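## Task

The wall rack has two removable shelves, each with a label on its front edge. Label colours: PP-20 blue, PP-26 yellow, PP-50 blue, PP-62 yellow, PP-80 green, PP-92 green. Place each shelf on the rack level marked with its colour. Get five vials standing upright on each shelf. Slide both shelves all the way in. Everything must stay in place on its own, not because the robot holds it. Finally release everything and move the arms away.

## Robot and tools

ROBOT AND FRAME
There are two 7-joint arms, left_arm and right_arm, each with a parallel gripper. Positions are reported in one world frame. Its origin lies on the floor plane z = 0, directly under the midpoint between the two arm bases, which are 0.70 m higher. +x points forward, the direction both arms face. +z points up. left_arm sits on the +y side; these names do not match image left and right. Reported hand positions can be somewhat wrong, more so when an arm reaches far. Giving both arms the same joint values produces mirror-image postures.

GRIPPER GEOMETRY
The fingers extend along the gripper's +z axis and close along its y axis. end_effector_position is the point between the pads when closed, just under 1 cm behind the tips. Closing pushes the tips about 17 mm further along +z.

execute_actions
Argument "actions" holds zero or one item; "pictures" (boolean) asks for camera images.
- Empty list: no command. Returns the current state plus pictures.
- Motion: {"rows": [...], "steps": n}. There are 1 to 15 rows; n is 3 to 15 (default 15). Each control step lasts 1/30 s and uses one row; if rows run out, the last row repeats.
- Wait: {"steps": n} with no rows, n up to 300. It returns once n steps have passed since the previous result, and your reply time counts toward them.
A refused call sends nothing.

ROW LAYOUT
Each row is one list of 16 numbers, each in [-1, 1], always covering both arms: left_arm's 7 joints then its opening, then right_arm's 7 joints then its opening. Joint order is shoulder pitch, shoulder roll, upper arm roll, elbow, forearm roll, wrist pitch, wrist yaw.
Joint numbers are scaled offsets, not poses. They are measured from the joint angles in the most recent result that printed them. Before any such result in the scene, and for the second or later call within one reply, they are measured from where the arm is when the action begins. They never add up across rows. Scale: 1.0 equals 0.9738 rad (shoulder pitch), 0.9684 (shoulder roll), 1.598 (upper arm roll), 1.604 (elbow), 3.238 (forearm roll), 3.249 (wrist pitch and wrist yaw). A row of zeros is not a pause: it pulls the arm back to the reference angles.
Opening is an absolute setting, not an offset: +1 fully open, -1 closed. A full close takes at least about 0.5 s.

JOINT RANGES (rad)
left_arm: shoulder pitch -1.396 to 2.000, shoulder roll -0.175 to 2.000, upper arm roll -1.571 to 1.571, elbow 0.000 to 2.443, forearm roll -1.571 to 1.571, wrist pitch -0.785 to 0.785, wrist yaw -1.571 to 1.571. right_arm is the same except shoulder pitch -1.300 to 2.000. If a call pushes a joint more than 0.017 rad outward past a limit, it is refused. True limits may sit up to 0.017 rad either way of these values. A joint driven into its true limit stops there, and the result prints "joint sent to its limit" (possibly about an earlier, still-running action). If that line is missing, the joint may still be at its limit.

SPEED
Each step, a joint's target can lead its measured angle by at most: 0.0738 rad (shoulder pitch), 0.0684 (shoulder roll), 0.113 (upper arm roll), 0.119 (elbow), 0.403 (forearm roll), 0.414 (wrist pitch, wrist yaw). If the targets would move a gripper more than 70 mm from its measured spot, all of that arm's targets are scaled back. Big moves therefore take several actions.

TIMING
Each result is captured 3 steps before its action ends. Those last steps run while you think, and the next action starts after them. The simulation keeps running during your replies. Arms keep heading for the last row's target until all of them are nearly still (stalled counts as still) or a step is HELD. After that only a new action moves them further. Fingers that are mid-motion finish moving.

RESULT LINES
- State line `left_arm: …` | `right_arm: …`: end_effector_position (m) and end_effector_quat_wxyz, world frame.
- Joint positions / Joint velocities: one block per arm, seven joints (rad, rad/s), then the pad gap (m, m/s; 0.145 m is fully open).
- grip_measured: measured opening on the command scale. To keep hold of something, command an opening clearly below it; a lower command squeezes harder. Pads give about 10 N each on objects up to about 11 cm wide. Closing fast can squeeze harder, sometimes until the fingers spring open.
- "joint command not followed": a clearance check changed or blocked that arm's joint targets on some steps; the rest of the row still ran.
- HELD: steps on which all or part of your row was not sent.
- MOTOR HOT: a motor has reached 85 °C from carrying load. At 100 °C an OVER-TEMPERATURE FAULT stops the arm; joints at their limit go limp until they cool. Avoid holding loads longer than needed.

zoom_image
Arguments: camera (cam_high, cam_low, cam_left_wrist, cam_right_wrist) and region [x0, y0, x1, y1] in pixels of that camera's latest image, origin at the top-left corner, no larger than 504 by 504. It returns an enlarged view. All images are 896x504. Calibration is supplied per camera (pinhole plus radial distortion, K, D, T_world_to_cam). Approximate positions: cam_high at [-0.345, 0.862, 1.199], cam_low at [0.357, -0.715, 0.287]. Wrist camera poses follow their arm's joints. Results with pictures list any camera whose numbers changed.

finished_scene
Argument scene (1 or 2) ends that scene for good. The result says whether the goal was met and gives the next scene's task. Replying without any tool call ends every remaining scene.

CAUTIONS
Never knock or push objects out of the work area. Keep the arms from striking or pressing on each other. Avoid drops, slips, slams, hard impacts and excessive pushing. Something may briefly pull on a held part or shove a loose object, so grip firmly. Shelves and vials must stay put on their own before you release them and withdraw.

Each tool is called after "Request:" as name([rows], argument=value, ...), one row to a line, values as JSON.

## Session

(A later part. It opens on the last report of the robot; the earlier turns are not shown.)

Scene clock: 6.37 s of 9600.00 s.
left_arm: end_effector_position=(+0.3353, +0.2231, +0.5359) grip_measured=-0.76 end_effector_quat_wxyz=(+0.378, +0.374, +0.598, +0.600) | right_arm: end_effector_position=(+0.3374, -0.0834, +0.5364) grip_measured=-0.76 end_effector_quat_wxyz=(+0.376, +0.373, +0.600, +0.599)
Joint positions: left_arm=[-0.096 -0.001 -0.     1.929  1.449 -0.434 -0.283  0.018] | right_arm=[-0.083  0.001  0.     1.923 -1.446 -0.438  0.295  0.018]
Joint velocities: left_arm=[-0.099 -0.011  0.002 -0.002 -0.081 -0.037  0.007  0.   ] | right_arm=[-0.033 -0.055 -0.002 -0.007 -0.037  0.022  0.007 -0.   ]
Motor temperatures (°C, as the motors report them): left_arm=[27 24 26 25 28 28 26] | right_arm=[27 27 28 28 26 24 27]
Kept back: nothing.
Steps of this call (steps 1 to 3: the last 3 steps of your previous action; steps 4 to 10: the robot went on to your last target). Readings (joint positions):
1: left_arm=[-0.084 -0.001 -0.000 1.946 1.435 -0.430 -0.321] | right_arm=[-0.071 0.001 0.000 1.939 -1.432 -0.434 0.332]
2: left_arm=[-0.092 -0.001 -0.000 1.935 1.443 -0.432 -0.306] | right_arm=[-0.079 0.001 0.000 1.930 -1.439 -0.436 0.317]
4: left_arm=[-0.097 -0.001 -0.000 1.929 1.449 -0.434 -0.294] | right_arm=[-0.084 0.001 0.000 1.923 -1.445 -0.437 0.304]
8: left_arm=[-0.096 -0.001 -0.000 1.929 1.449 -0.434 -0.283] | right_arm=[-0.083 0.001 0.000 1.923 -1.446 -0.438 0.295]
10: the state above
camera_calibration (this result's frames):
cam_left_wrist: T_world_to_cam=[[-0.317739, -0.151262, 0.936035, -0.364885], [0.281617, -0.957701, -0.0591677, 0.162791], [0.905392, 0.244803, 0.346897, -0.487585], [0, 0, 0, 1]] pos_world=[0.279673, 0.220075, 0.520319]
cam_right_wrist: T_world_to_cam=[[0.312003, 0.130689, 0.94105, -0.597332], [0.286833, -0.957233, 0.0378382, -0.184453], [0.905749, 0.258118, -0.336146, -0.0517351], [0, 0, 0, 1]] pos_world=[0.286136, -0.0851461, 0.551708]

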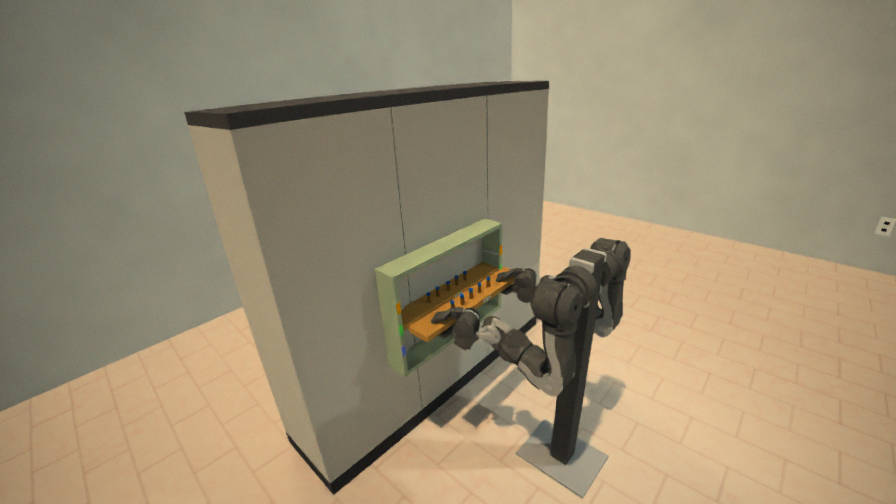

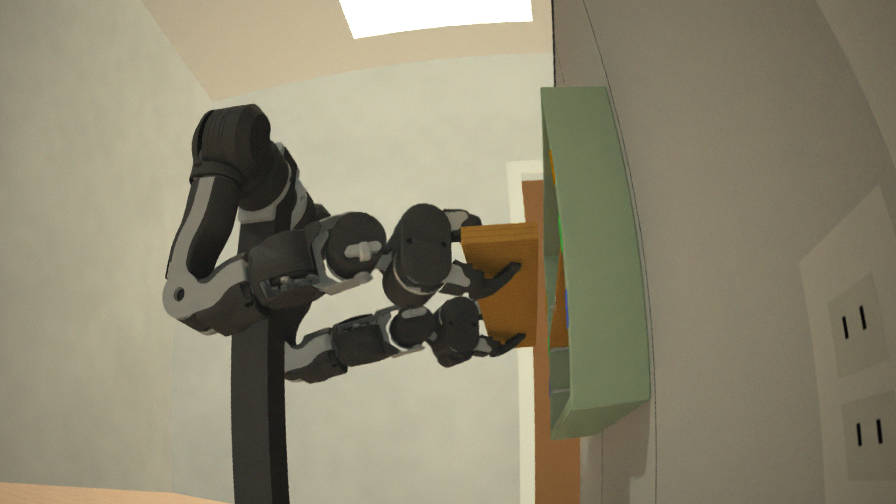

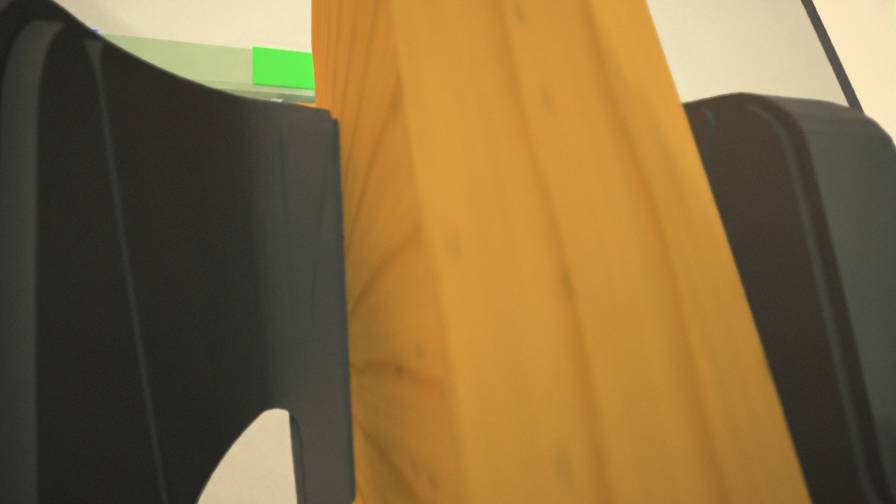

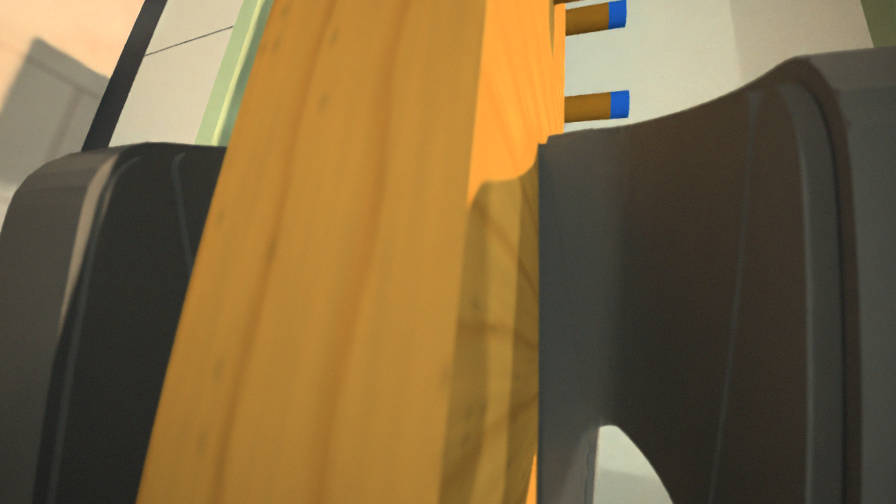

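Request:
execute_actions([
  {"rows":[[0.003,-0.002,0.001,-0.002,0,0.001,0.012,-1,0.003,0.002,-0.001,-0.002,0,0.001,-0.012,-1],[0.002,-0.004,0.002,-0.009,0.002,0.001,0.019,-1,0.002,0.004,-0.002,-0.009,-0.002,0.001,-0.019,-1],[0.002,-0.008,0.005,-0.02,0.004,0.002,0.027,-1,0.002,0.008,-0.005,-0.02,-0.004,0.002,-0.027,-1],[0.001,-0.014,0.008,-0.035,0.006,0.003,0.036,-1,0.001,0.014,-0.008,-0.035,-0.006,0.003,-0.036,-1],[0,-0.02,0.011,-0.051,0.009,0.005,0.046,-1,0,0.02,-0.011,-0.051,-0.009,0.005,-0.046,-1],[-0.001,-0.027,0.015,-0.07,0.011,0.006,0.057,-1,-0.001,0.027,-0.015,-0.07,-0.011,0.007,-0.057,-1],[-0.002,-0.034,0.019,-0.088,0.014,0.008,0.068,-1,-0.002,0.034,-0.019,-0.088,-0.014,0.009,-0.068,-1],[-0.003,-0.041,0.023,-0.107,0.016,0.01,0.078,-1,-0.003,0.041,-0.023,-0.107,-0.016,0.011,-0.078,-1],[-0.004,-0.048,0.027,-0.127,0.019,0.012,0.089,-1,-0.004,0.048,-0.027,-0.127,-0.019,0.013,-0.089,-1],[-0.005,-0.054,0.031,-0.145,0.021,0.014,0.098,-1,-0.005,0.054,-0.031,-0.145,-0.021,0.015,-0.098,-1],[-0.006,-0.06,0.035,-0.162,0.023,0.016,0.107,-1,-0.006,0.06,-0.035,-0.162,-0.023,0.017,-0.107,-1],[-0.007,-0.065,0.039,-0.178,0.025,0.017,0.114,-1,-0.007,0.065,-0.039,-0.178,-0.025,0.018,-0.114,-1],[-0.007,-0.07,0.041,-0.19,0.026,0.018,0.119,-1,-0.007,0.07,-0.041,-0.19,-0.026,0.019,-0.119,-1],[-0.008,-0.073,0.043,-0.198,0.026,0.019,0.121,-1,-0.008,0.073,-0.043,-0.198,-0.026,0.02,-0.121,-1],[-0.008,-0.074,0.044,-0.2025,0.026,0.019,0.121,-1,-0.008,0.074,-0.044,-0.2025,-0.026,0.02,-0.121,-1]]},
])

Request:
execute_actions([
  {"steps":10},
], pictures=true)

Scene clock: 7.30 s of 9600.00 s.
left_arm: end_effector_position=(+0.3401, +0.2236, +0.4728) grip_measured=-0.76 end_effector_quat_wxyz=(+0.375, +0.375, +0.599, +0.600) | right_arm: end_effector_position=(+0.3430, -0.0840, +0.4727) grip_measured=-0.76 end_effector_quat_wxyz=(+0.375, +0.376, +0.601, +0.597)
Joint positions: left_arm=[-0.104 -0.064  0.06   1.646  1.526 -0.389  0.037  0.018] | right_arm=[-0.092  0.064 -0.059  1.64  -1.525 -0.388 -0.023  0.018]
Joint velocities: left_arm=[ 0.011 -0.209  0.139 -0.603  0.183  0.081  0.462 -0.001] | right_arm=[ 0.033  0.143 -0.129 -0.598 -0.227  0.125 -0.476  0.001]
Motor temperatures (°C, as the motors report them): left_arm=[27 24 26 25 29 28 26] | right_arm=[27 27 28 28 26 24 27]
Steps of this call (steps 1 to 16: the robot went on to your last target; steps 17 to 28: the first 12 steps of this action). Readings (joint positions):
17: left_arm=[-0.096 -0.002 -0.000 1.927 1.451 -0.434 -0.274] | right_arm=[-0.083 0.002 -0.000 1.922 -1.449 -0.438 0.286]
18: left_arm=[-0.095 -0.005 0.001 1.920 1.454 -0.434 -0.256] | right_arm=[-0.083 0.004 -0.001 1.914 -1.452 -0.438 0.270]
20: left_arm=[-0.095 -0.014 0.010 1.881 1.464 -0.430 -0.207] | right_arm=[-0.082 0.014 -0.010 1.873 -1.463 -0.433 0.222]
24: left_arm=[-0.100 -0.041 0.034 1.761 1.496 -0.411 -0.086] | right_arm=[-0.087 0.041 -0.034 1.755 -1.496 -0.411 0.101]
28: the state above

Scene clock: 7.63 s of 9600.00 s.
left_arm: end_effector_position=(+0.3389, +0.2226, +0.4628) grip_measured=-0.76 end_effector_quat_wxyz=(+0.376, +0.375, +0.598, +0.601) | right_arm: end_effector_position=(+0.3417, -0.0852, +0.4627) grip_measured=-0.76 end_effector_quat_wxyz=(+0.376, +0.376, +0.600, +0.597)
Joint positions: left_arm=[-0.107 -0.073  0.069  1.601  1.537 -0.379  0.093  0.018] | right_arm=[-0.095  0.074 -0.068  1.596 -1.536 -0.378 -0.078  0.018]
Joint velocities: left_arm=[-0.121  0.055 -0.017  0.002  0.007  0.037 -0.037  0.   ] | right_arm=[-0.055 -0.055  0.002 -0.007 -0.037 -0.037  0.037  0.   ]
Motor temperatures (°C, as the motors report them): left_arm=[27 24 26 25 29 28 26] | right_arm=[27 27 28 28 26 24 27]
Kept back: nothing.
Steps of this call (steps 1 to 3: the last 3 steps of your previous action; steps 4 to 10: the robot went on to your last target). Readings (joint positions):
1: left_arm=[-0.105 -0.068 0.065 1.624 1.531 -0.385 0.058] | right_arm=[-0.092 0.068 -0.064 1.619 -1.531 -0.384 -0.044]
2: left_arm=[-0.107 -0.071 0.067 1.610 1.535 -0.382 0.072] | right_arm=[-0.094 0.072 -0.066 1.605 -1.534 -0.380 -0.058]
4: left_arm=[-0.108 -0.073 0.069 1.601 1.537 -0.379 0.083] | right_arm=[-0.095 0.074 -0.068 1.596 -1.536 -0.378 -0.070]
8: left_arm=[-0.107 -0.073 0.069 1.601 1.537 -0.379 0.092] | right_arm=[-0.095 0.074 -0.068 1.596 -1.536 -0.378 -0.078]
10: the state above
camera_calibration (this result's frames):
cam_left_wrist: T_world_to_cam=[[-0.314748, -0.155491, 0.936353, -0.295595], [0.282519, -0.957126, -0.0639741, 0.158811], [0.906155, 0.244401, 0.345183, -0.464742], [0, 0, 0, 1]] pos_world=[0.283223, 0.219623, 0.447362]
cam_right_wrist: T_world_to_cam=[[0.318012, 0.129536, 0.939196, -0.530324], [0.282411, -0.958596, 0.0365871, -0.18265], [0.905048, 0.253604, -0.341428, -0.0777393], [0, 0, 0, 1]] pos_world=[0.29059, -0.0866761, 0.478218]

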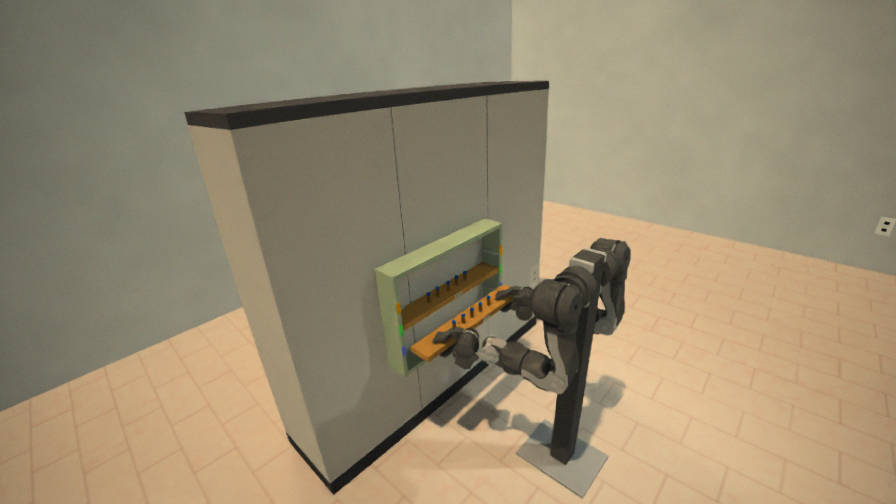

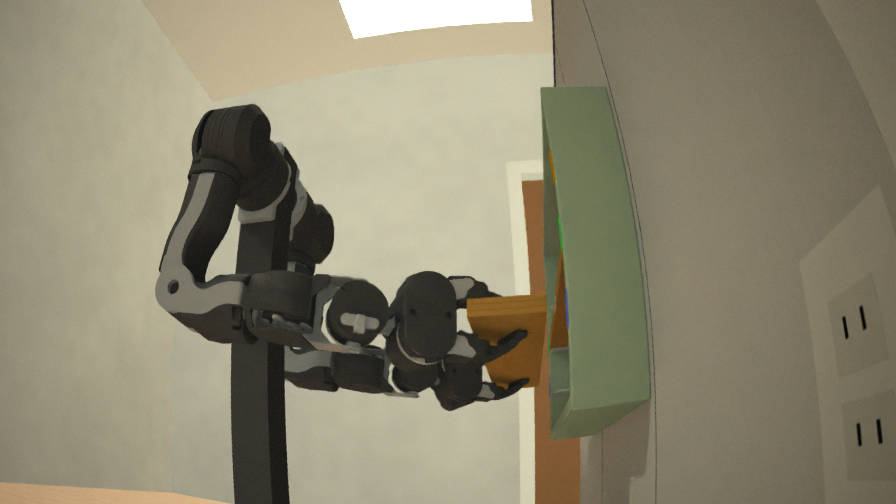

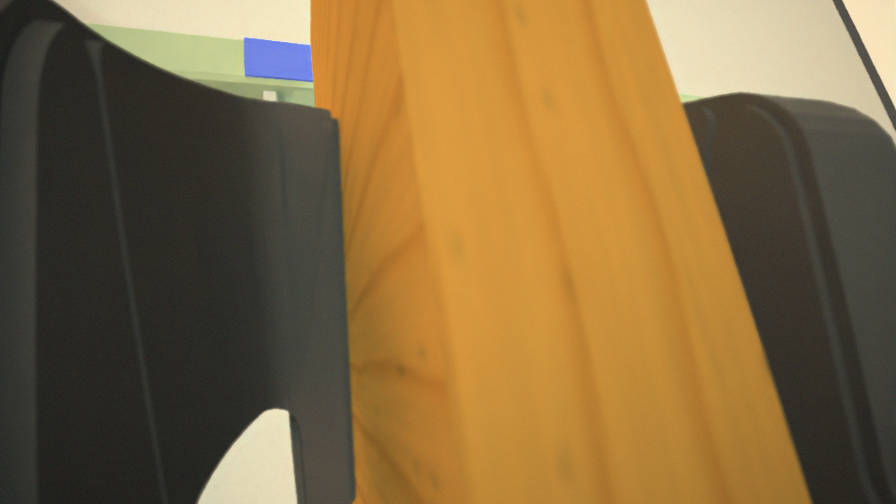

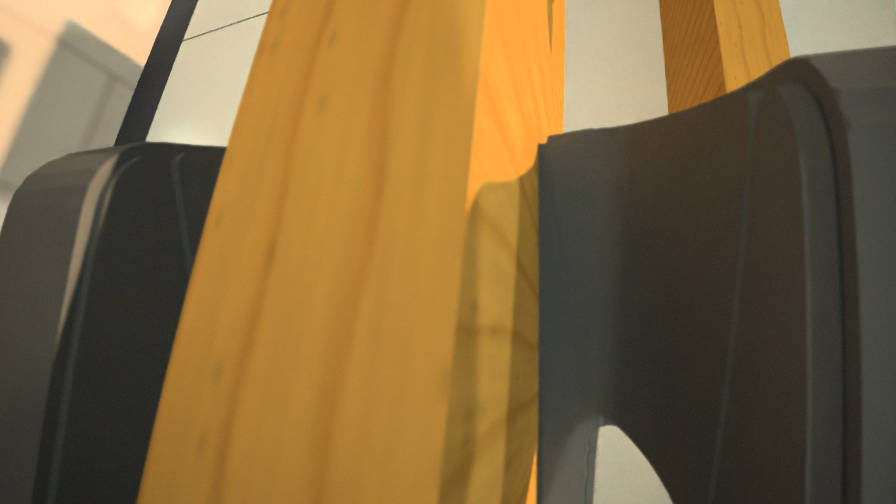

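Request:
execute_actions([
  {"rows":[[0.008,0.001,0,0,-0.002,0,0.005,-1,0.008,-0.001,0,0,0.002,0,-0.006,-1],[0.016,0.002,0.001,-0.004,-0.002,0,0.005,-1,0.016,-0.002,-0.001,-0.004,0.002,0,-0.006,-1],[0.028,0.003,0.001,-0.011,-0.002,0,0.005,-1,0.028,-0.003,-0.001,-0.011,0.002,0,-0.007,-1],[0.043,0.004,0.002,-0.02,-0.002,0,0.005,-1,0.043,-0.004,-0.002,-0.02,0.002,0,-0.007,-1],[0.06,0.005,0.002,-0.031,-0.002,-0.001,0.005,-1,0.06,-0.005,-0.002,-0.031,0.002,-0.001,-0.007,-1],[0.079,0.006,0.003,-0.043,-0.002,-0.001,0.006,-1,0.079,-0.006,-0.003,-0.043,0.002,-0.001,-0.008,-1],[0.098,0.007,0.003,-0.056,-0.002,-0.001,0.006,-1,0.098,-0.007,-0.003,-0.056,0.002,-0.001,-0.008,-1],[0.118,0.008,0.004,-0.069,-0.002,-0.001,0.007,-1,0.118,-0.008,-0.004,-0.069,0.002,-0.001,-0.009,-1],[0.139,0.009,0.004,-0.083,-0.002,-0.002,0.007,-1,0.139,-0.009,-0.004,-0.083,0.002,-0.002,-0.009,-1],[0.158,0.01,0.005,-0.096,-0.002,-0.002,0.008,-1,0.158,-0.01,-0.005,-0.096,0.002,-0.002,-0.01,-1],[0.175,0.011,0.005,-0.108,-0.002,-0.002,0.008,-1,0.175,-0.011,-0.005,-0.108,0.002,-0.002,-0.01,-1],[0.192,0.012,0.006,-0.12,-0.002,-0.002,0.009,-1,0.192,-0.012,-0.006,-0.12,0.002,-0.002,-0.011,-1],[0.205,0.013,0.006,-0.129,-0.002,-0.002,0.009,-1,0.205,-0.013,-0.006,-0.129,0.002,-0.002,-0.011,-1],[0.214,0.014,0.007,-0.134,-0.002,-0.002,0.009,-1,0.214,-0.014,-0.007,-0.134,0.002,-0.002,-0.011,-1],[0.218,0.014,0.007,-0.137,-0.002,-0.002,0.009,-1,0.218,-0.014,-0.007,-0.137,0.002,-0.002,-0.011,-1]]},
])

Request:
execute_actions([
  {"rows":[[0.009,0.001,0,-0.002,-0.001,0,0.006,-1,0.009,-0.001,0,-0.002,0.001,0,-0.006,-1],[0.016,0.002,0.001,-0.007,-0.001,0,0.007,-1,0.016,-0.002,-0.001,-0.007,0.001,0,-0.007,-1],[0.027,0.002,0.001,-0.016,0,0,0.009,-1,0.027,-0.002,-0.001,-0.016,0,0,-0.009,-1],[0.042,0.003,0.001,-0.028,0.001,0,0.011,-1,0.042,-0.003,-0.001,-0.028,-0.001,0,-0.011,-1],[0.059,0.004,0.002,-0.042,0.001,-0.001,0.013,-1,0.059,-0.004,-0.002,-0.042,-0.001,-0.001,-0.013,-1],[0.078,0.005,0.002,-0.057,0.002,-0.001,0.015,-1,0.078,-0.005,-0.002,-0.057,-0.002,-0.001,-0.015,-1],[0.097,0.005,0.003,-0.072,0.003,-0.001,0.017,-1,0.097,-0.005,-0.003,-0.072,-0.003,-0.001,-0.017,-1],[0.117,0.006,0.003,-0.089,0.003,-0.001,0.02,-1,0.117,-0.006,-0.003,-0.089,-0.003,-0.001,-0.02,-1],[0.137,0.007,0.004,-0.105,0.004,-0.002,0.022,-1,0.137,-0.007,-0.004,-0.105,-0.004,-0.002,-0.022,-1],[0.156,0.008,0.004,-0.121,0.005,-0.002,0.024,-1,0.156,-0.008,-0.004,-0.121,-0.005,-0.002,-0.024,-1],[0.172,0.009,0.005,-0.136,0.006,-0.002,0.027,-1,0.172,-0.009,-0.005,-0.136,-0.006,-0.002,-0.027,-1],[0.189,0.01,0.005,-0.15,0.006,-0.002,0.029,-1,0.189,-0.01,-0.005,-0.15,-0.006,-0.002,-0.029,-1],[0.202,0.01,0.005,-0.161,0.007,-0.002,0.03,-1,0.202,-0.01,-0.005,-0.161,-0.007,-0.002,-0.03,-1],[0.21,0.011,0.006,-0.168,0.007,-0.002,0.031,-1,0.21,-0.011,-0.006,-0.168,-0.007,-0.002,-0.031,-1],[0.2145,0.011,0.006,-0.172,0.007,-0.002,0.031,-1,0.2145,-0.011,-0.006,-0.172,-0.007,-0.002,-0.031,-1]]},
])

Request:
execute_actions([
  {"steps":9},
])

Scene clock: 8.63 s of 9600.00 s.
left_arm: end_effector_position=(+0.3787, +0.2236, +0.4614) grip_measured=-0.76 end_effector_quat_wxyz=(+0.377, +0.374, +0.596, +0.602) | right_arm: end_effector_position=(+0.3815, -0.0848, +0.4615) grip_measured=-0.76 end_effector_quat_wxyz=(+0.378, +0.375, +0.599, +0.598)
Joint positions: left_arm=[ 0.075 -0.064  0.077  1.411  1.537 -0.384  0.107  0.018] | right_arm=[ 0.086  0.066 -0.075  1.406 -1.538 -0.383 -0.095  0.018]
Joint velocities: left_arm=[ 0.429  0.055  0.012 -0.476 -0.022  0.022  0.066 -0.   ] | right_arm=[ 0.429 -0.077 -0.027 -0.476 -0.081  0.051 -0.022 -0.   ]
Motor temperatures (°C, as the motors report them): left_arm=[27 24 26 26 29 28 27] | right_arm=[27 27 28 28 26 24 27]
Steps of this call (steps 1 to 18: the robot went on to your last target; steps 19 to 30: the first 12 steps of this action). Readings (joint positions):
19: left_arm=[-0.106 -0.073 0.069 1.600 1.537 -0.379 0.093] | right_arm=[-0.095 0.074 -0.068 1.596 -1.537 -0.378 -0.078]
20: left_arm=[-0.100 -0.073 0.069 1.596 1.537 -0.379 0.093] | right_arm=[-0.091 0.074 -0.068 1.592 -1.537 -0.378 -0.079]
22: left_arm=[-0.072 -0.072 0.070 1.570 1.536 -0.379 0.094] | right_arm=[-0.062 0.073 -0.069 1.565 -1.537 -0.378 -0.082]
26: left_arm=[0.004 -0.067 0.074 1.493 1.536 -0.382 0.101] | right_arm=[0.014 0.069 -0.072 1.488 -1.537 -0.380 -0.089]
30: the state above

Scene clock: 9.13 s of 9600.00 s.
left_arm: end_effector_position=(+0.4217, +0.2239, +0.4568) grip_measured=-0.76 end_effector_quat_wxyz=(+0.378, +0.372, +0.596, +0.603) | right_arm: end_effector_position=(+0.4246, -0.0856, +0.4572) grip_measured=-0.76 end_effector_quat_wxyz=(+0.380, +0.374, +0.598, +0.598)
Joint positions: left_arm=[ 0.281 -0.054  0.086  1.145  1.559 -0.391  0.175  0.018] | right_arm=[ 0.291  0.056 -0.083  1.14  -1.559 -0.388 -0.163  0.018]
Joint velocities: left_arm=[ 0.319  0.033  0.002 -0.545  0.139 -0.051 -0.022 -0.001] | right_arm=[ 0.363 -0.055  0.017 -0.554 -0.11   0.051 -0.007  0.   ]
Motor temperatures (°C, as the motors report them): left_arm=[27 24 26 26 29 28 27] | right_arm=[27 27 28 28 26 24 28]
Steps of this call (steps 1 to 3: the last 3 steps of your previous action; steps 4 to 15: the first 12 steps of this action, its rows measured from where the robot was after step 3). Readings (joint positions):
3: left_arm=[0.103 -0.061 0.079 1.383 1.537 -0.385 0.108] | right_arm=[0.113 0.063 -0.077 1.378 -1.538 -0.383 -0.096]
4: left_arm=[0.106 -0.061 0.079 1.381 1.538 -0.385 0.109] | right_arm=[0.115 0.063 -0.077 1.375 -1.539 -0.383 -0.096]
5: left_arm=[0.111 -0.061 0.079 1.374 1.538 -0.385 0.111] | right_arm=[0.120 0.063 -0.077 1.368 -1.539 -0.383 -0.098]
7: left_arm=[0.135 -0.060 0.079 1.340 1.541 -0.385 0.120] | right_arm=[0.144 0.063 -0.077 1.334 -1.542 -0.383 -0.107]
11: left_arm=[0.211 -0.057 0.083 1.243 1.549 -0.388 0.145] | right_arm=[0.222 0.060 -0.081 1.238 -1.550 -0.386 -0.133]
15: the state above

Scene clock: 9.43 s of 9600.00 s.
left_arm: end_effector_position=(+0.4269, +0.2240, +0.4564) grip_measured=-0.76 end_effector_quat_wxyz=(+0.379, +0.371, +0.596, +0.603) | right_arm: end_effector_position=(+0.4297, -0.0856, +0.4567) grip_measured=-0.76 end_effector_quat_wxyz=(+0.381, +0.373, +0.598, +0.598)
Joint positions: left_arm=[ 0.307 -0.052  0.087  1.107  1.564 -0.391  0.19   0.018] | right_arm=[ 0.318  0.055 -0.085  1.102 -1.565 -0.388 -0.177  0.018]
Joint velocities: left_arm=[-0.033 -0.099 -0.012 -0.017 -0.051  0.007  0.051  0.   ] | right_arm=[-0.077 -0.033  0.007 -0.002  0.081  0.051 -0.022 -0.   ]
Motor temperatures (°C, as the motors report them): left_arm=[27 24 26 26 29 28 27] | right_arm=[27 27 28 28 26 24 28]
Kept back: nothing.
Steps of this call (steps 1 to 3: the last 3 steps of your previous action; steps 4 to 9: the robot went on to your last target). Readings (joint positions):
1: left_arm=[0.294 -0.052 0.086 1.126 1.562 -0.391 0.180] | right_arm=[0.304 0.056 -0.084 1.120 -1.562 -0.388 -0.168]
2: left_arm=[0.302 -0.052 0.087 1.114 1.563 -0.391 0.184] | right_arm=[0.312 0.056 -0.084 1.109 -1.563 -0.388 -0.172]
4: left_arm=[0.307 -0.052 0.087 1.107 1.564 -0.391 0.188] | right_arm=[0.318 0.055 -0.085 1.102 -1.564 -0.388 -0.176]
8: left_arm=[0.307 -0.052 0.087 1.107 1.564 -0.391 0.190] | right_arm=[0.318 0.055 -0.085 1.102 -1.565 -0.388 -0.177]
9: the state above

~3-4mm high; lower slightly then open.

Request:
execute_actions([
  {"rows":[[0,0,0,-0.001,0,0,0.003,-1,0,0,0,-0.001,0,0,-0.003,-1],[0,0,0,-0.003,0,0,0.002,-1,0,0,0,-0.002,0,0,-0.002,-1],[0,0,0,-0.005,0,0,0,-1,0,0,0,-0.004,0,0,0,-1],[0,0,0,-0.007,0,0,0,-1,0,0,0,-0.005,0,0,0,-1],[0,0,0,-0.007,0,0,0,-0.88,0,0,0,-0.005,0,0,0,-0.88],[0,0,0,-0.007,0,0,0,-0.79,0,0,0,-0.005,0,0,0,-0.79],[0,0,0,-0.007,0,0,0,-0.75,0,0,0,-0.005,0,0,0,-0.75],[0,0,0,-0.007,0,0,0,-0.71,0,0,0,-0.005,0,0,0,-0.71],[0,0,0,-0.007,0,0,0,-0.65,0,0,0,-0.005,0,0,0,-0.65],[0,0,0,-0.007,0,0,0,-0.55,0,0,0,-0.005,0,0,0,-0.55],[0,0,0,-0.007,0,0,0,-0.45,0,0,0,-0.005,0,0,0,-0.45]]},
], pictures=true)

Scene clock: 10.03 s of 9600.00 s.
left_arm: end_effector_position=(+0.4265, +0.2237, +0.4519) grip_measured=-0.45 end_effector_quat_wxyz=(+0.376, +0.375, +0.599, +0.600) | right_arm: end_effector_position=(+0.4293, -0.0858, +0.4531) grip_measured=-0.45 end_effector_quat_wxyz=(+0.378, +0.376, +0.601, +0.595)
Joint positions: left_arm=[ 0.307 -0.052  0.087  1.097  1.566 -0.391  0.187  0.042] | right_arm=[ 0.317  0.055 -0.085  1.095 -1.566 -0.388 -0.174  0.042]
Joint velocities: left_arm=[ 0.033 -0.077 -0.017 -0.017 -0.022 -0.007 -0.066  0.   ] | right_arm=[ 0.011 -0.011  0.012  0.002  0.037 -0.051 -0.037  0.   ]
Motor temperatures (°C, as the motors report them): left_arm=[27 24 26 26 29 28 27] | right_arm=[27 27 28 28 26 24 28]
Steps of this call (steps 1 to 6: the robot went on to your last target; steps 7 to 18: the first 12 steps of this action). Readings (joint positions):
7: left_arm=[0.307 -0.052 0.087 1.106 1.566 -0.391 0.190] | right_arm=[0.318 0.055 -0.085 1.102 -1.566 -0.388 -0.177]
8: left_arm=[0.307 -0.052 0.087 1.104 1.567 -0.391 0.190] | right_arm=[0.318 0.055 -0.085 1.100 -1.566 -0.388 -0.177]
10: left_arm=[0.307 -0.052 0.087 1.097 1.568 -0.391 0.187] | right_arm=[0.317 0.055 -0.085 1.095 -1.566 -0.388 -0.173]
14: left_arm=[0.307 -0.052 0.087 1.097 1.567 -0.391 0.187] | right_arm=[0.317 0.055 -0.085 1.095 -1.566 -0.388 -0.174]
18: the state above
camera_calibration (this result's frames):
cam_left_wrist: T_world_to_cam=[[-0.312355, -0.153113, 0.937545, -0.259705], [0.28328, -0.957036, -0.0619177, 0.133162], [0.906745, 0.246248, 0.342309, -0.540003], [0, 0, 0, 1]] pos_world=[0.370802, 0.220652, 0.436579]
cam_right_wrist: T_world_to_cam=[[0.318435, 0.132582, 0.938627, -0.54876], [0.279252, -0.959352, 0.0407713, -0.208272], [0.90588, 0.24913, -0.342514, -0.160346], [0, 0, 0, 1]] pos_world=[0.378159, -0.0871037, 0.468652]

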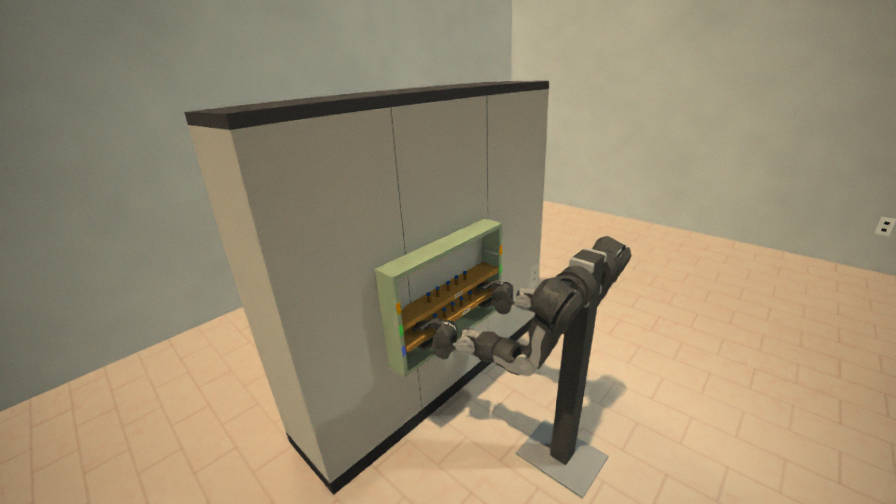

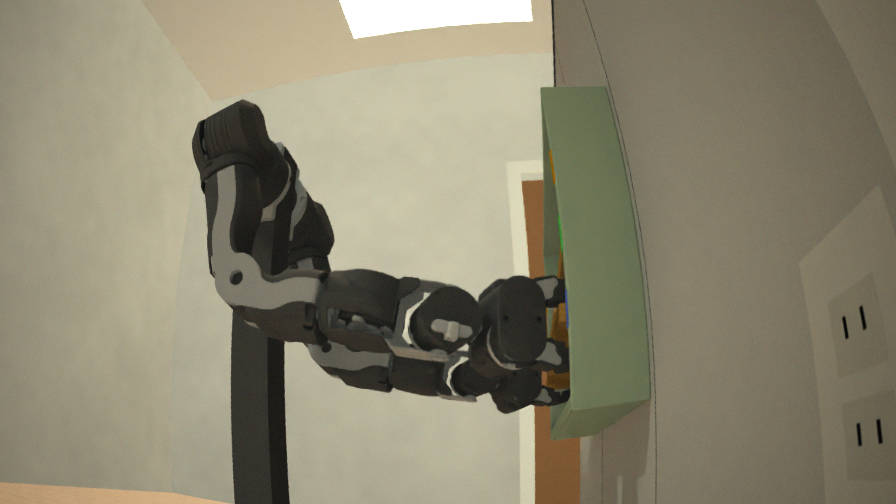

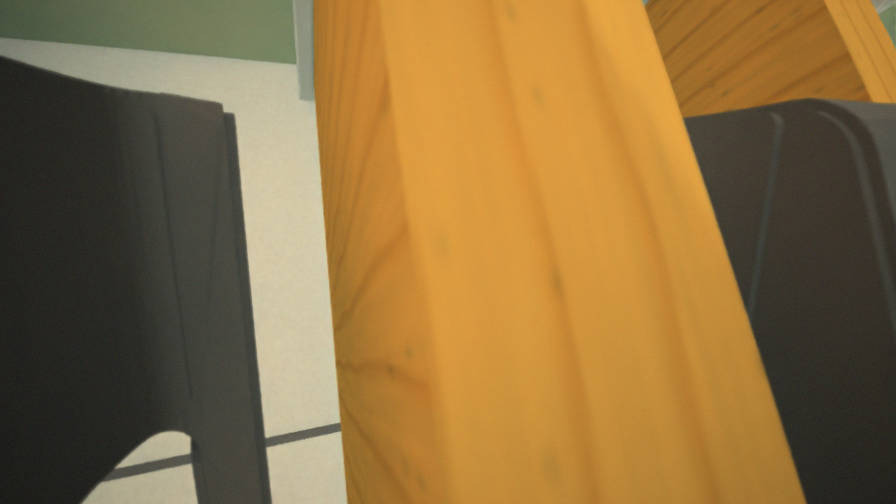

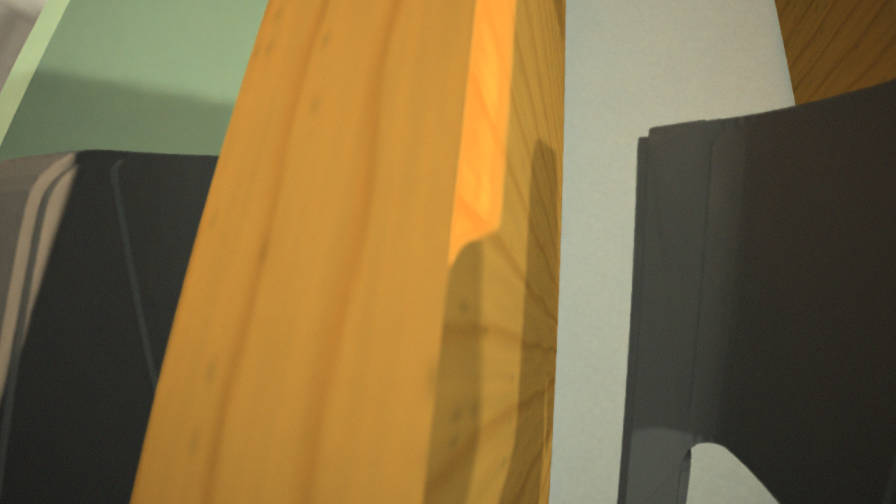

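Request:
execute_actions(actions=[])

Scene clock: 10.43 s of 9600.00 s.
left_arm: end_effector_position=(+0.4265, +0.2237, +0.4519) grip_measured=-0.45 end_effector_quat_wxyz=(+0.376, +0.375, +0.599, +0.600) | right_arm: end_effector_position=(+0.4293, -0.0858, +0.4531) grip_measured=-0.45 end_effector_quat_wxyz=(+0.378, +0.376, +0.601, +0.595)
Joint positions: left_arm=[ 0.307 -0.052  0.087  1.097  1.566 -0.391  0.187  0.042] | right_arm=[ 0.317  0.055 -0.085  1.095 -1.566 -0.388 -0.174  0.042]
Joint velocities: left_arm=[-0.033 -0.011 -0.007  0.022  0.007 -0.007 -0.022  0.   ] | right_arm=[ 0.033  0.011  0.012  0.002 -0.022 -0.007 -0.007 -0.   ]
Motor temperatures (°C, as the motors report them): left_arm=[27 24 26 26 29 28 27] | right_arm=[27 27 28 28 26 24 28]
Kept back: nothing.
Steps of this call (steps 1 to 3: the last 3 steps of your previous action; steps 4 to 12: the robot went on to your last target). Readings (joint positions):
1: left_arm=[0.307 -0.052 0.087 1.097 1.566 -0.391 0.187] | right_arm=[0.317 0.055 -0.085 1.095 -1.566 -0.388 -0.174]
2: left_arm=[0.307 -0.052 0.087 1.097 1.566 -0.391 0.187] | right_arm=[0.317 0.055 -0.085 1.095 -1.566 -0.388 -0.174]
4: left_arm=[0.307 -0.052 0.087 1.097 1.566 -0.391 0.187] | right_arm=[0.317 0.055 -0.085 1.095 -1.566 -0.388 -0.174]
8: left_arm=[0.307 -0.052 0.087 1.097 1.566 -0.391 0.187] | right_arm=[0.317 0.055 -0.085 1.095 -1.566 -0.388 -0.174]
12: the state above
camera_calibration (this result's frames):
cam_left_wrist: T_world_to_cam=[[-0.312346, -0.153445, 0.937494, -0.259634], [0.283217, -0.957031, -0.0622827, 0.133344], [0.906768, 0.24606, 0.342383, -0.540014], [0, 0, 0, 1]] pos_world=[0.370806, 0.220651, 0.436602]
cam_right_wrist: T_world_to_cam=[[0.318435, 0.132582, 0.938627, -0.54876], [0.279252, -0.959352, 0.0407713, -0.208272], [0.90588, 0.24913, -0.342514, -0.160346], [0, 0, 0, 1]] pos_world=[0.378159, -0.0871037, 0.468652]

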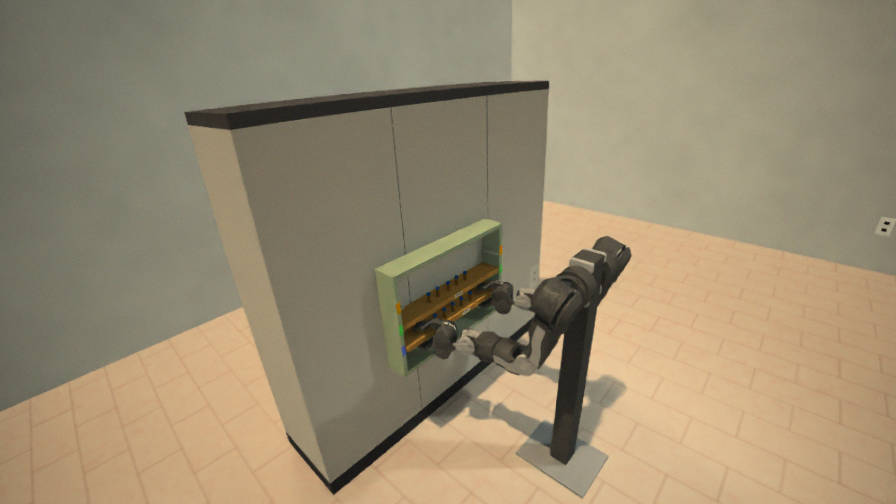

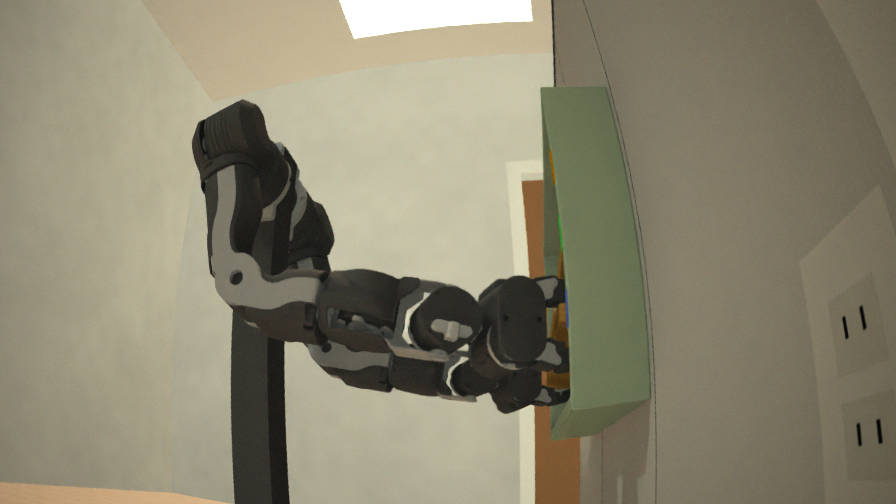

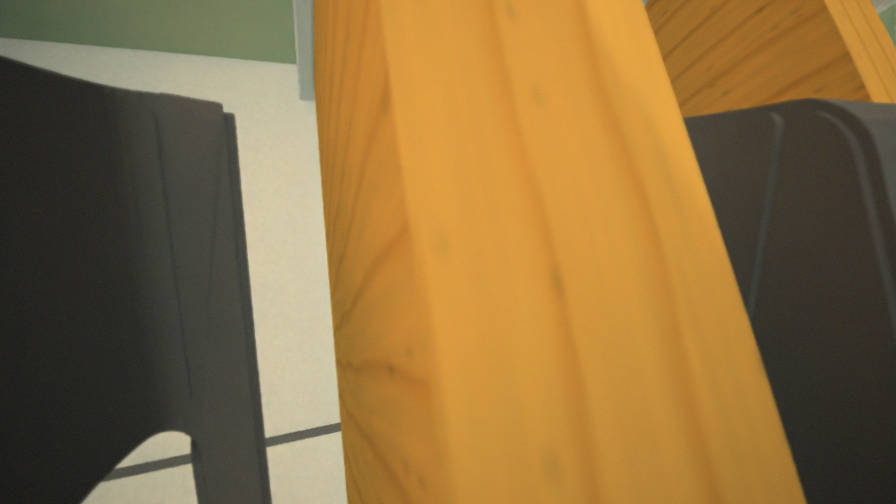

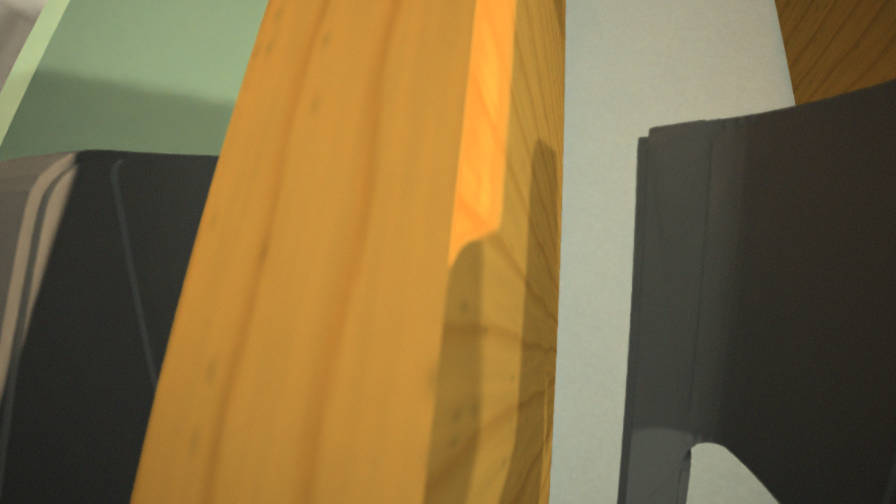

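Request:
execute_actions([
  {"rows":[[-0.02,0,0,0.015,0,0,-0.001,-0.45,-0.02,0,0,0.015,0,0,0.001,-0.45],[-0.05,-0.002,-0.001,0.037,0,0,-0.002,-0.45,-0.05,0.002,0.001,0.037,0,0,0.002,-0.45],[-0.09,-0.003,-0.002,0.065,-0.001,0,-0.004,-0.45,-0.09,0.003,0.002,0.065,0.001,0,0.004,-0.45],[-0.13,-0.005,-0.003,0.093,-0.002,0.001,-0.006,-0.45,-0.13,0.005,0.003,0.093,0.002,0.001,0.006,-0.45],[-0.17,-0.006,-0.004,0.12,-0.002,0.001,-0.008,-0.45,-0.17,0.006,0.004,0.12,0.002,0.001,0.008,-0.45],[-0.21,-0.007,-0.004,0.147,-0.003,0.001,-0.01,-0.45,-0.21,0.007,0.004,0.147,0.003,0.001,0.01,-0.45],[-0.25,-0.009,-0.005,0.174,-0.003,0.002,-0.011,-0.45,-0.25,0.009,0.005,0.174,0.003,0.002,0.011,-0.45],[-0.29,-0.01,-0.006,0.2,-0.004,0.002,-0.012,-0.45,-0.29,0.01,0.006,0.2,0.004,0.002,0.012,-0.45],[-0.32,-0.011,-0.006,0.22,-0.004,0.002,-0.013,-0.45,-0.32,0.011,0.006,0.22,0.004,0.002,0.013,-0.45],[-0.347,-0.012,-0.007,0.237,-0.004,0.002,-0.0135,-0.45,-0.347,0.012,0.007,0.237,0.004,0.002,0.0135,-0.45],[-0.347,-0.012,-0.007,0.237,-0.004,0.002,-0.0135,-0.45,-0.347,0.012,0.007,0.237,0.004,0.002,0.0135,-0.45],[-0.344,0,-0.016,0.28,-0.01,0,-0.04,-0.45,-0.344,0,0.016,0.28,0.01,0,0.04,-0.45],[-0.338,0.018,-0.03,0.335,-0.018,-0.006,-0.07,-0.45,-0.338,-0.018,0.03,0.335,0.018,-0.006,0.07,-0.45],[-0.332,0.036,-0.042,0.39,-0.026,-0.01,-0.104,-0.45,-0.332,-0.038,0.042,0.39,0.026,-0.01,0.102,-0.45],[-0.327,0.054,-0.054,0.448,-0.033,-0.015,-0.136,-0.45,-0.325,-0.057,0.053,0.446,0.033,-0.015,0.134,-0.45]]},
])

Request:
execute_actions([
  {"steps":14},
])

Scene clock: 11.50 s of 9600.00 s.
left_arm: end_effector_position=(+0.3523, +0.2253, +0.4534) grip_measured=-0.45 end_effector_quat_wxyz=(+0.370, +0.380, +0.600, +0.599) | right_arm: end_effector_position=(+0.3552, -0.0838, +0.4550) grip_measured=-0.45 end_effector_quat_wxyz=(+0.373, +0.380, +0.602, +0.595)
Joint positions: left_arm=[-0.043 -0.056  0.068  1.509  1.55  -0.387  0.103  0.042] | right_arm=[-0.033  0.059 -0.065  1.509 -1.55  -0.385 -0.09   0.042]
Joint velocities: left_arm=[-0.055  0.231 -0.413  1.365 -0.154 -0.022 -0.96  -0.   ] | right_arm=[-0.121 -0.231  0.413  1.409  0.242 -0.125  0.974  0.   ]
Motor temperatures (°C, as the motors report them): left_arm=[27 24 26 26 29 28 27] | right_arm=[27 27 28 29 26 24 28]
Steps of this call (steps 1 to 15: the robot went on to your last target; steps 16 to 20: nothing new was sent; steps 21 to 32: the first 12 steps of this action). Readings (joint positions):
21: left_arm=[0.297 -0.052 0.087 1.112 1.566 -0.390 0.186] | right_arm=[0.308 0.056 -0.085 1.111 -1.566 -0.388 -0.172]
22: left_arm=[0.269 -0.053 0.087 1.151 1.566 -0.390 0.184] | right_arm=[0.281 0.056 -0.084 1.150 -1.565 -0.387 -0.171]
24: left_arm=[0.185 -0.055 0.085 1.242 1.562 -0.389 0.178] | right_arm=[0.198 0.057 -0.082 1.242 -1.562 -0.386 -0.166]
28: left_arm=[0.023 -0.061 0.080 1.407 1.558 -0.387 0.155] | right_arm=[0.032 0.064 -0.077 1.405 -1.557 -0.384 -0.142]
32: the state above

Scene clock: 11.97 s of 9600.00 s.
left_arm: end_effector_position=(+0.3553, +0.2237, +0.5291) grip_measured=-0.45 end_effector_quat_wxyz=(+0.377, +0.374, +0.598, +0.601) | right_arm: end_effector_position=(+0.3577, -0.0839, +0.5311) grip_measured=-0.45 end_effector_quat_wxyz=(+0.379, +0.374, +0.597, +0.600)
Joint positions: left_arm=[-0.011 -0.     0.001  1.816  1.46  -0.437 -0.253  0.042] | right_arm=[ 0.001  0.001 -0.001  1.812 -1.459 -0.435  0.26   0.042]
Joint velocities: left_arm=[-0.033  0.033 -0.002  0.022 -0.051 -0.051 -0.081  0.   ] | right_arm=[-0.011 -0.033  0.002 -0.012  0.037 -0.037  0.037  0.   ]
Motor temperatures (°C, as the motors report them): left_arm=[27 24 26 26 29 28 27] | right_arm=[27 27 28 29 26 24 28]
Kept back: nothing.
Steps of this call (steps 1 to 3: the last 3 steps of your previous action; steps 4 to 14: the robot went on to your last target). Readings (joint positions):
1: left_arm=[-0.044 -0.039 0.043 1.587 1.536 -0.397 0.031] | right_arm=[-0.035 0.043 -0.041 1.589 -1.536 -0.394 -0.018]
2: left_arm=[-0.030 -0.019 0.021 1.684 1.514 -0.406 -0.051] | right_arm=[-0.021 0.022 -0.018 1.689 -1.513 -0.404 0.062]
4: left_arm=[0.014 0.005 0.001 1.848 1.469 -0.427 -0.177] | right_arm=[0.030 -0.006 -0.000 1.847 -1.467 -0.424 0.183]
8: left_arm=[-0.029 -0.000 0.001 1.806 1.462 -0.437 -0.251] | right_arm=[-0.020 0.001 -0.001 1.802 -1.462 -0.434 0.257]
14: the state above

Go in: j1 +.357u, j4 −.260, j5 ∓.009, j6 −.002, j7 ∓.021.

Request:
execute_actions([
  {"rows":[[0.012,0,0,-0.009,0,0,0,-0.45,0.012,0,0,-0.009,0,0,0,-0.45],[0.035,0,0,-0.025,0,0,0.001,-0.45,0.035,0,0,-0.025,0,0,-0.001,-0.45],[0.065,0,0,-0.046,0.001,0,0.002,-0.45,0.065,0,0,-0.046,-0.001,0,-0.002,-0.45],[0.1,0,0,-0.07,0.001,0,0.003,-0.45,0.1,0,0,-0.07,-0.001,0,-0.003,-0.45],[0.14,0,0,-0.097,0.002,0,0.004,-0.45,0.14,0,0,-0.097,-0.002,0,-0.004,-0.45],[0.18,0,0,-0.124,0.003,0,0.006,-0.45,0.18,0,0,-0.124,-0.003,0,-0.006,-0.45],[0.22,0,0,-0.153,0.004,-0.001,0.009,-0.45,0.22,0,0,-0.153,-0.004,-0.001,-0.009,-0.45],[0.255,0,0,-0.18,0.005,-0.001,0.012,-0.45,0.255,0,0,-0.18,-0.005,-0.001,-0.012,-0.45],[0.29,0,0,-0.207,0.007,-0.002,0.015,-0.45,0.29,0,0,-0.207,-0.007,-0.002,-0.015,-0.45],[0.318,0,0,-0.229,0.008,-0.002,0.018,-0.45,0.318,0,0,-0.229,-0.008,-0.002,-0.018,-0.45],[0.338,0,0,-0.245,0.009,-0.002,0.02,-0.45,0.338,0,0,-0.245,-0.009,-0.002,-0.02,-0.45],[0.351,0,0,-0.255,0.0095,-0.0025,0.021,-0.45,0.351,0,0,-0.255,-0.0095,-0.003,-0.021,-0.45],[0.358,0,0,-0.26,0.0095,-0.0025,0.0215,-0.45,0.357,0,0,-0.26,-0.0095,-0.003,-0.0215,-0.45]]},
])

Request:
execute_actions([
  {"steps":8},
], pictures=true)

Scene clock: 12.63 s of 9600.00 s.
left_arm: end_effector_position=(+0.4319, +0.2235, +0.5255) grip_measured=-0.45 end_effector_quat_wxyz=(+0.374, +0.378, +0.601, +0.597) | right_arm: end_effector_position=(+0.4346, -0.0841, +0.5294) grip_measured=-0.45 end_effector_quat_wxyz=(+0.376, +0.377, +0.600, +0.597)
Joint positions: left_arm=[ 0.331 -0.     0.001  1.411  1.486 -0.442 -0.198  0.042] | right_arm=[ 0.344  0.001 -0.001  1.408 -1.485 -0.44   0.204  0.042]
Joint velocities: left_arm=[ 0.209 -0.121  0.007 -0.315  0.066 -0.051  0.051  0.   ] | right_arm=[ 0.099 -0.033 -0.002 -0.32  -0.139  0.022 -0.11  -0.   ]
Motor temperatures (°C, as the motors report them): left_arm=[27 24 26 26 29 28 27] | right_arm=[28 27 28 29 26 24 28]
Steps of this call (steps 1 to 8: the robot went on to your last target; steps 9 to 20: the first 12 steps of this action). Readings (joint positions):
9: left_arm=[-0.006 -0.000 0.001 1.809 1.459 -0.437 -0.253] | right_arm=[0.006 0.001 -0.001 1.806 -1.459 -0.435 0.260]
10: left_arm=[0.013 -0.000 0.001 1.785 1.459 -0.438 -0.252] | right_arm=[0.026 0.001 -0.001 1.782 -1.459 -0.435 0.259]
12: left_arm=[0.082 -0.000 0.001 1.709 1.462 -0.439 -0.249] | right_arm=[0.095 0.001 -0.001 1.706 -1.461 -0.436 0.256]
16: left_arm=[0.239 -0.000 0.001 1.535 1.472 -0.440 -0.228] | right_arm=[0.253 0.001 -0.001 1.532 -1.470 -0.437 0.235]
20: the state above

Scene clock: 12.90 s of 9600.00 s.
left_arm: end_effector_position=(+0.4335, +0.2235, +0.5263) grip_measured=-0.45 end_effector_quat_wxyz=(+0.375, +0.376, +0.600, +0.598) | right_arm: end_effector_position=(+0.4360, -0.0839, +0.5304) grip_measured=-0.45 end_effector_quat_wxyz=(+0.378, +0.375, +0.599, +0.599)
Joint positions: left_arm=[ 0.338 -0.     0.001  1.402  1.489 -0.442 -0.189  0.042] | right_arm=[ 0.351  0.001 -0.001  1.399 -1.488 -0.441  0.195  0.042]
Joint velocities: left_arm=[ 0.055  0.011  0.012 -0.002 -0.081 -0.081 -0.007  0.   ] | right_arm=[-0.077  0.011 -0.007  0.002 -0.051 -0.037 -0.007 -0.   ]
Motor temperatures (°C, as the motors report them): left_arm=[27 24 26 26 29 28 27] | right_arm=[28 27 28 29 26 24 28]
Kept back: nothing.
Steps of this call (steps 1 to 3: the last 3 steps of your previous action; steps 4 to 8: the robot went on to your last target). Readings (joint positions):
1: left_arm=[0.337 -0.000 0.001 1.403 1.488 -0.442 -0.194] | right_arm=[0.350 0.001 -0.001 1.400 -1.487 -0.440 0.199]
2: left_arm=[0.338 -0.000 0.001 1.402 1.488 -0.442 -0.191] | right_arm=[0.351 0.001 -0.001 1.399 -1.487 -0.441 0.198]
4: left_arm=[0.338 -0.000 0.001 1.402 1.489 -0.442 -0.189] | right_arm=[0.351 0.001 -0.001 1.399 -1.488 -0.441 0.196]
8: the state above
camera_calibration (this result's frames):
cam_left_wrist: T_world_to_cam=[[-0.309397, -0.152237, 0.938668, -0.329379], [0.281391, -0.957553, -0.0625501, 0.136833], [0.908346, 0.244779, 0.339102, -0.570449], [0, 0, 0, 1]] pos_world=[0.377753, 0.220515, 0.511177]
cam_right_wrist: T_world_to_cam=[[0.312247, 0.127915, 0.94135, -0.622841], [0.282453, -0.958584, 0.0365665, -0.21054], [0.90704, 0.254469, -0.335445, -0.144199], [0, 0, 0, 1]] pos_world=[0.384742, -0.0854554, 0.545639]

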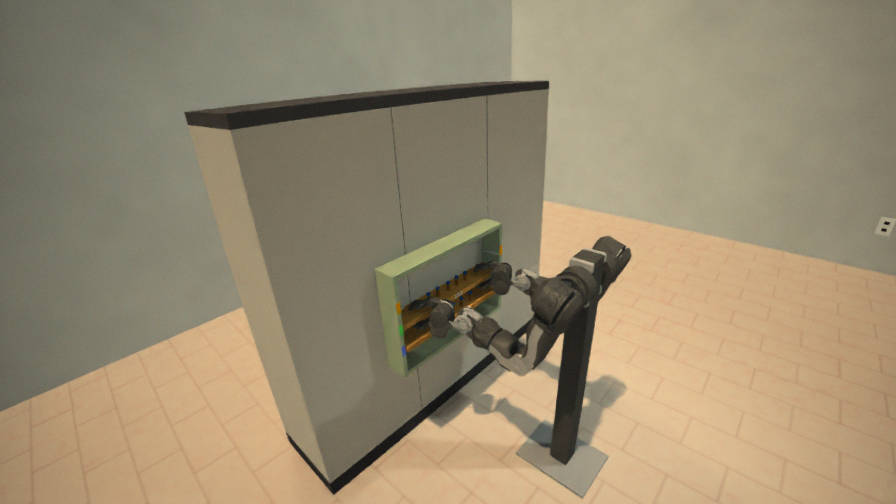

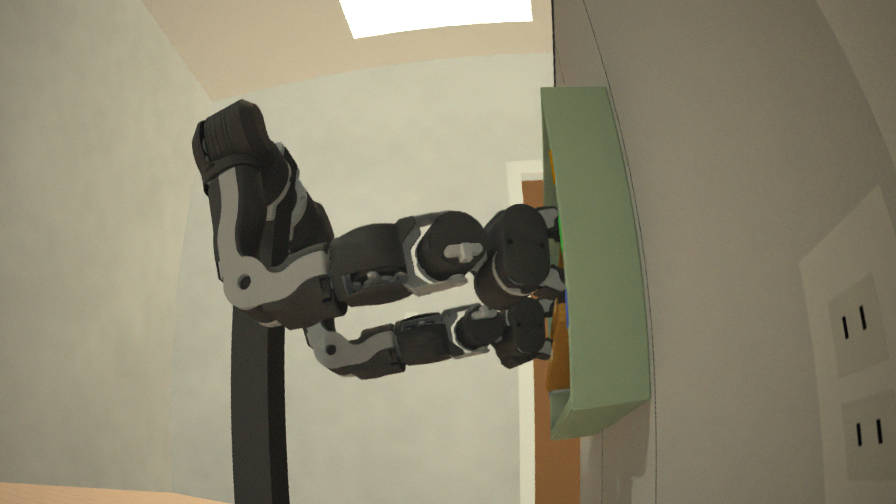

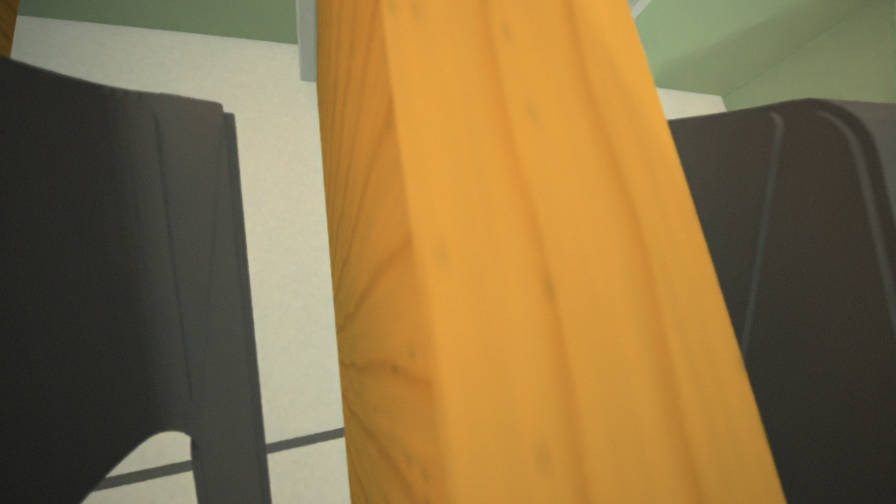

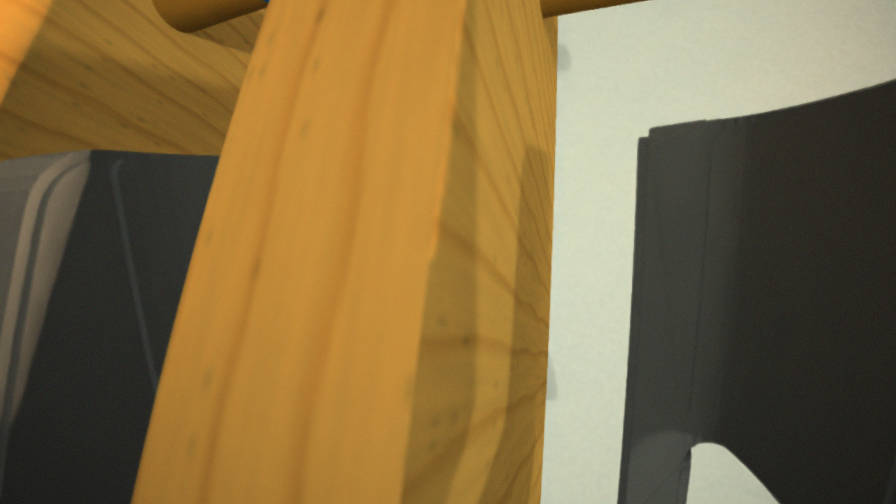

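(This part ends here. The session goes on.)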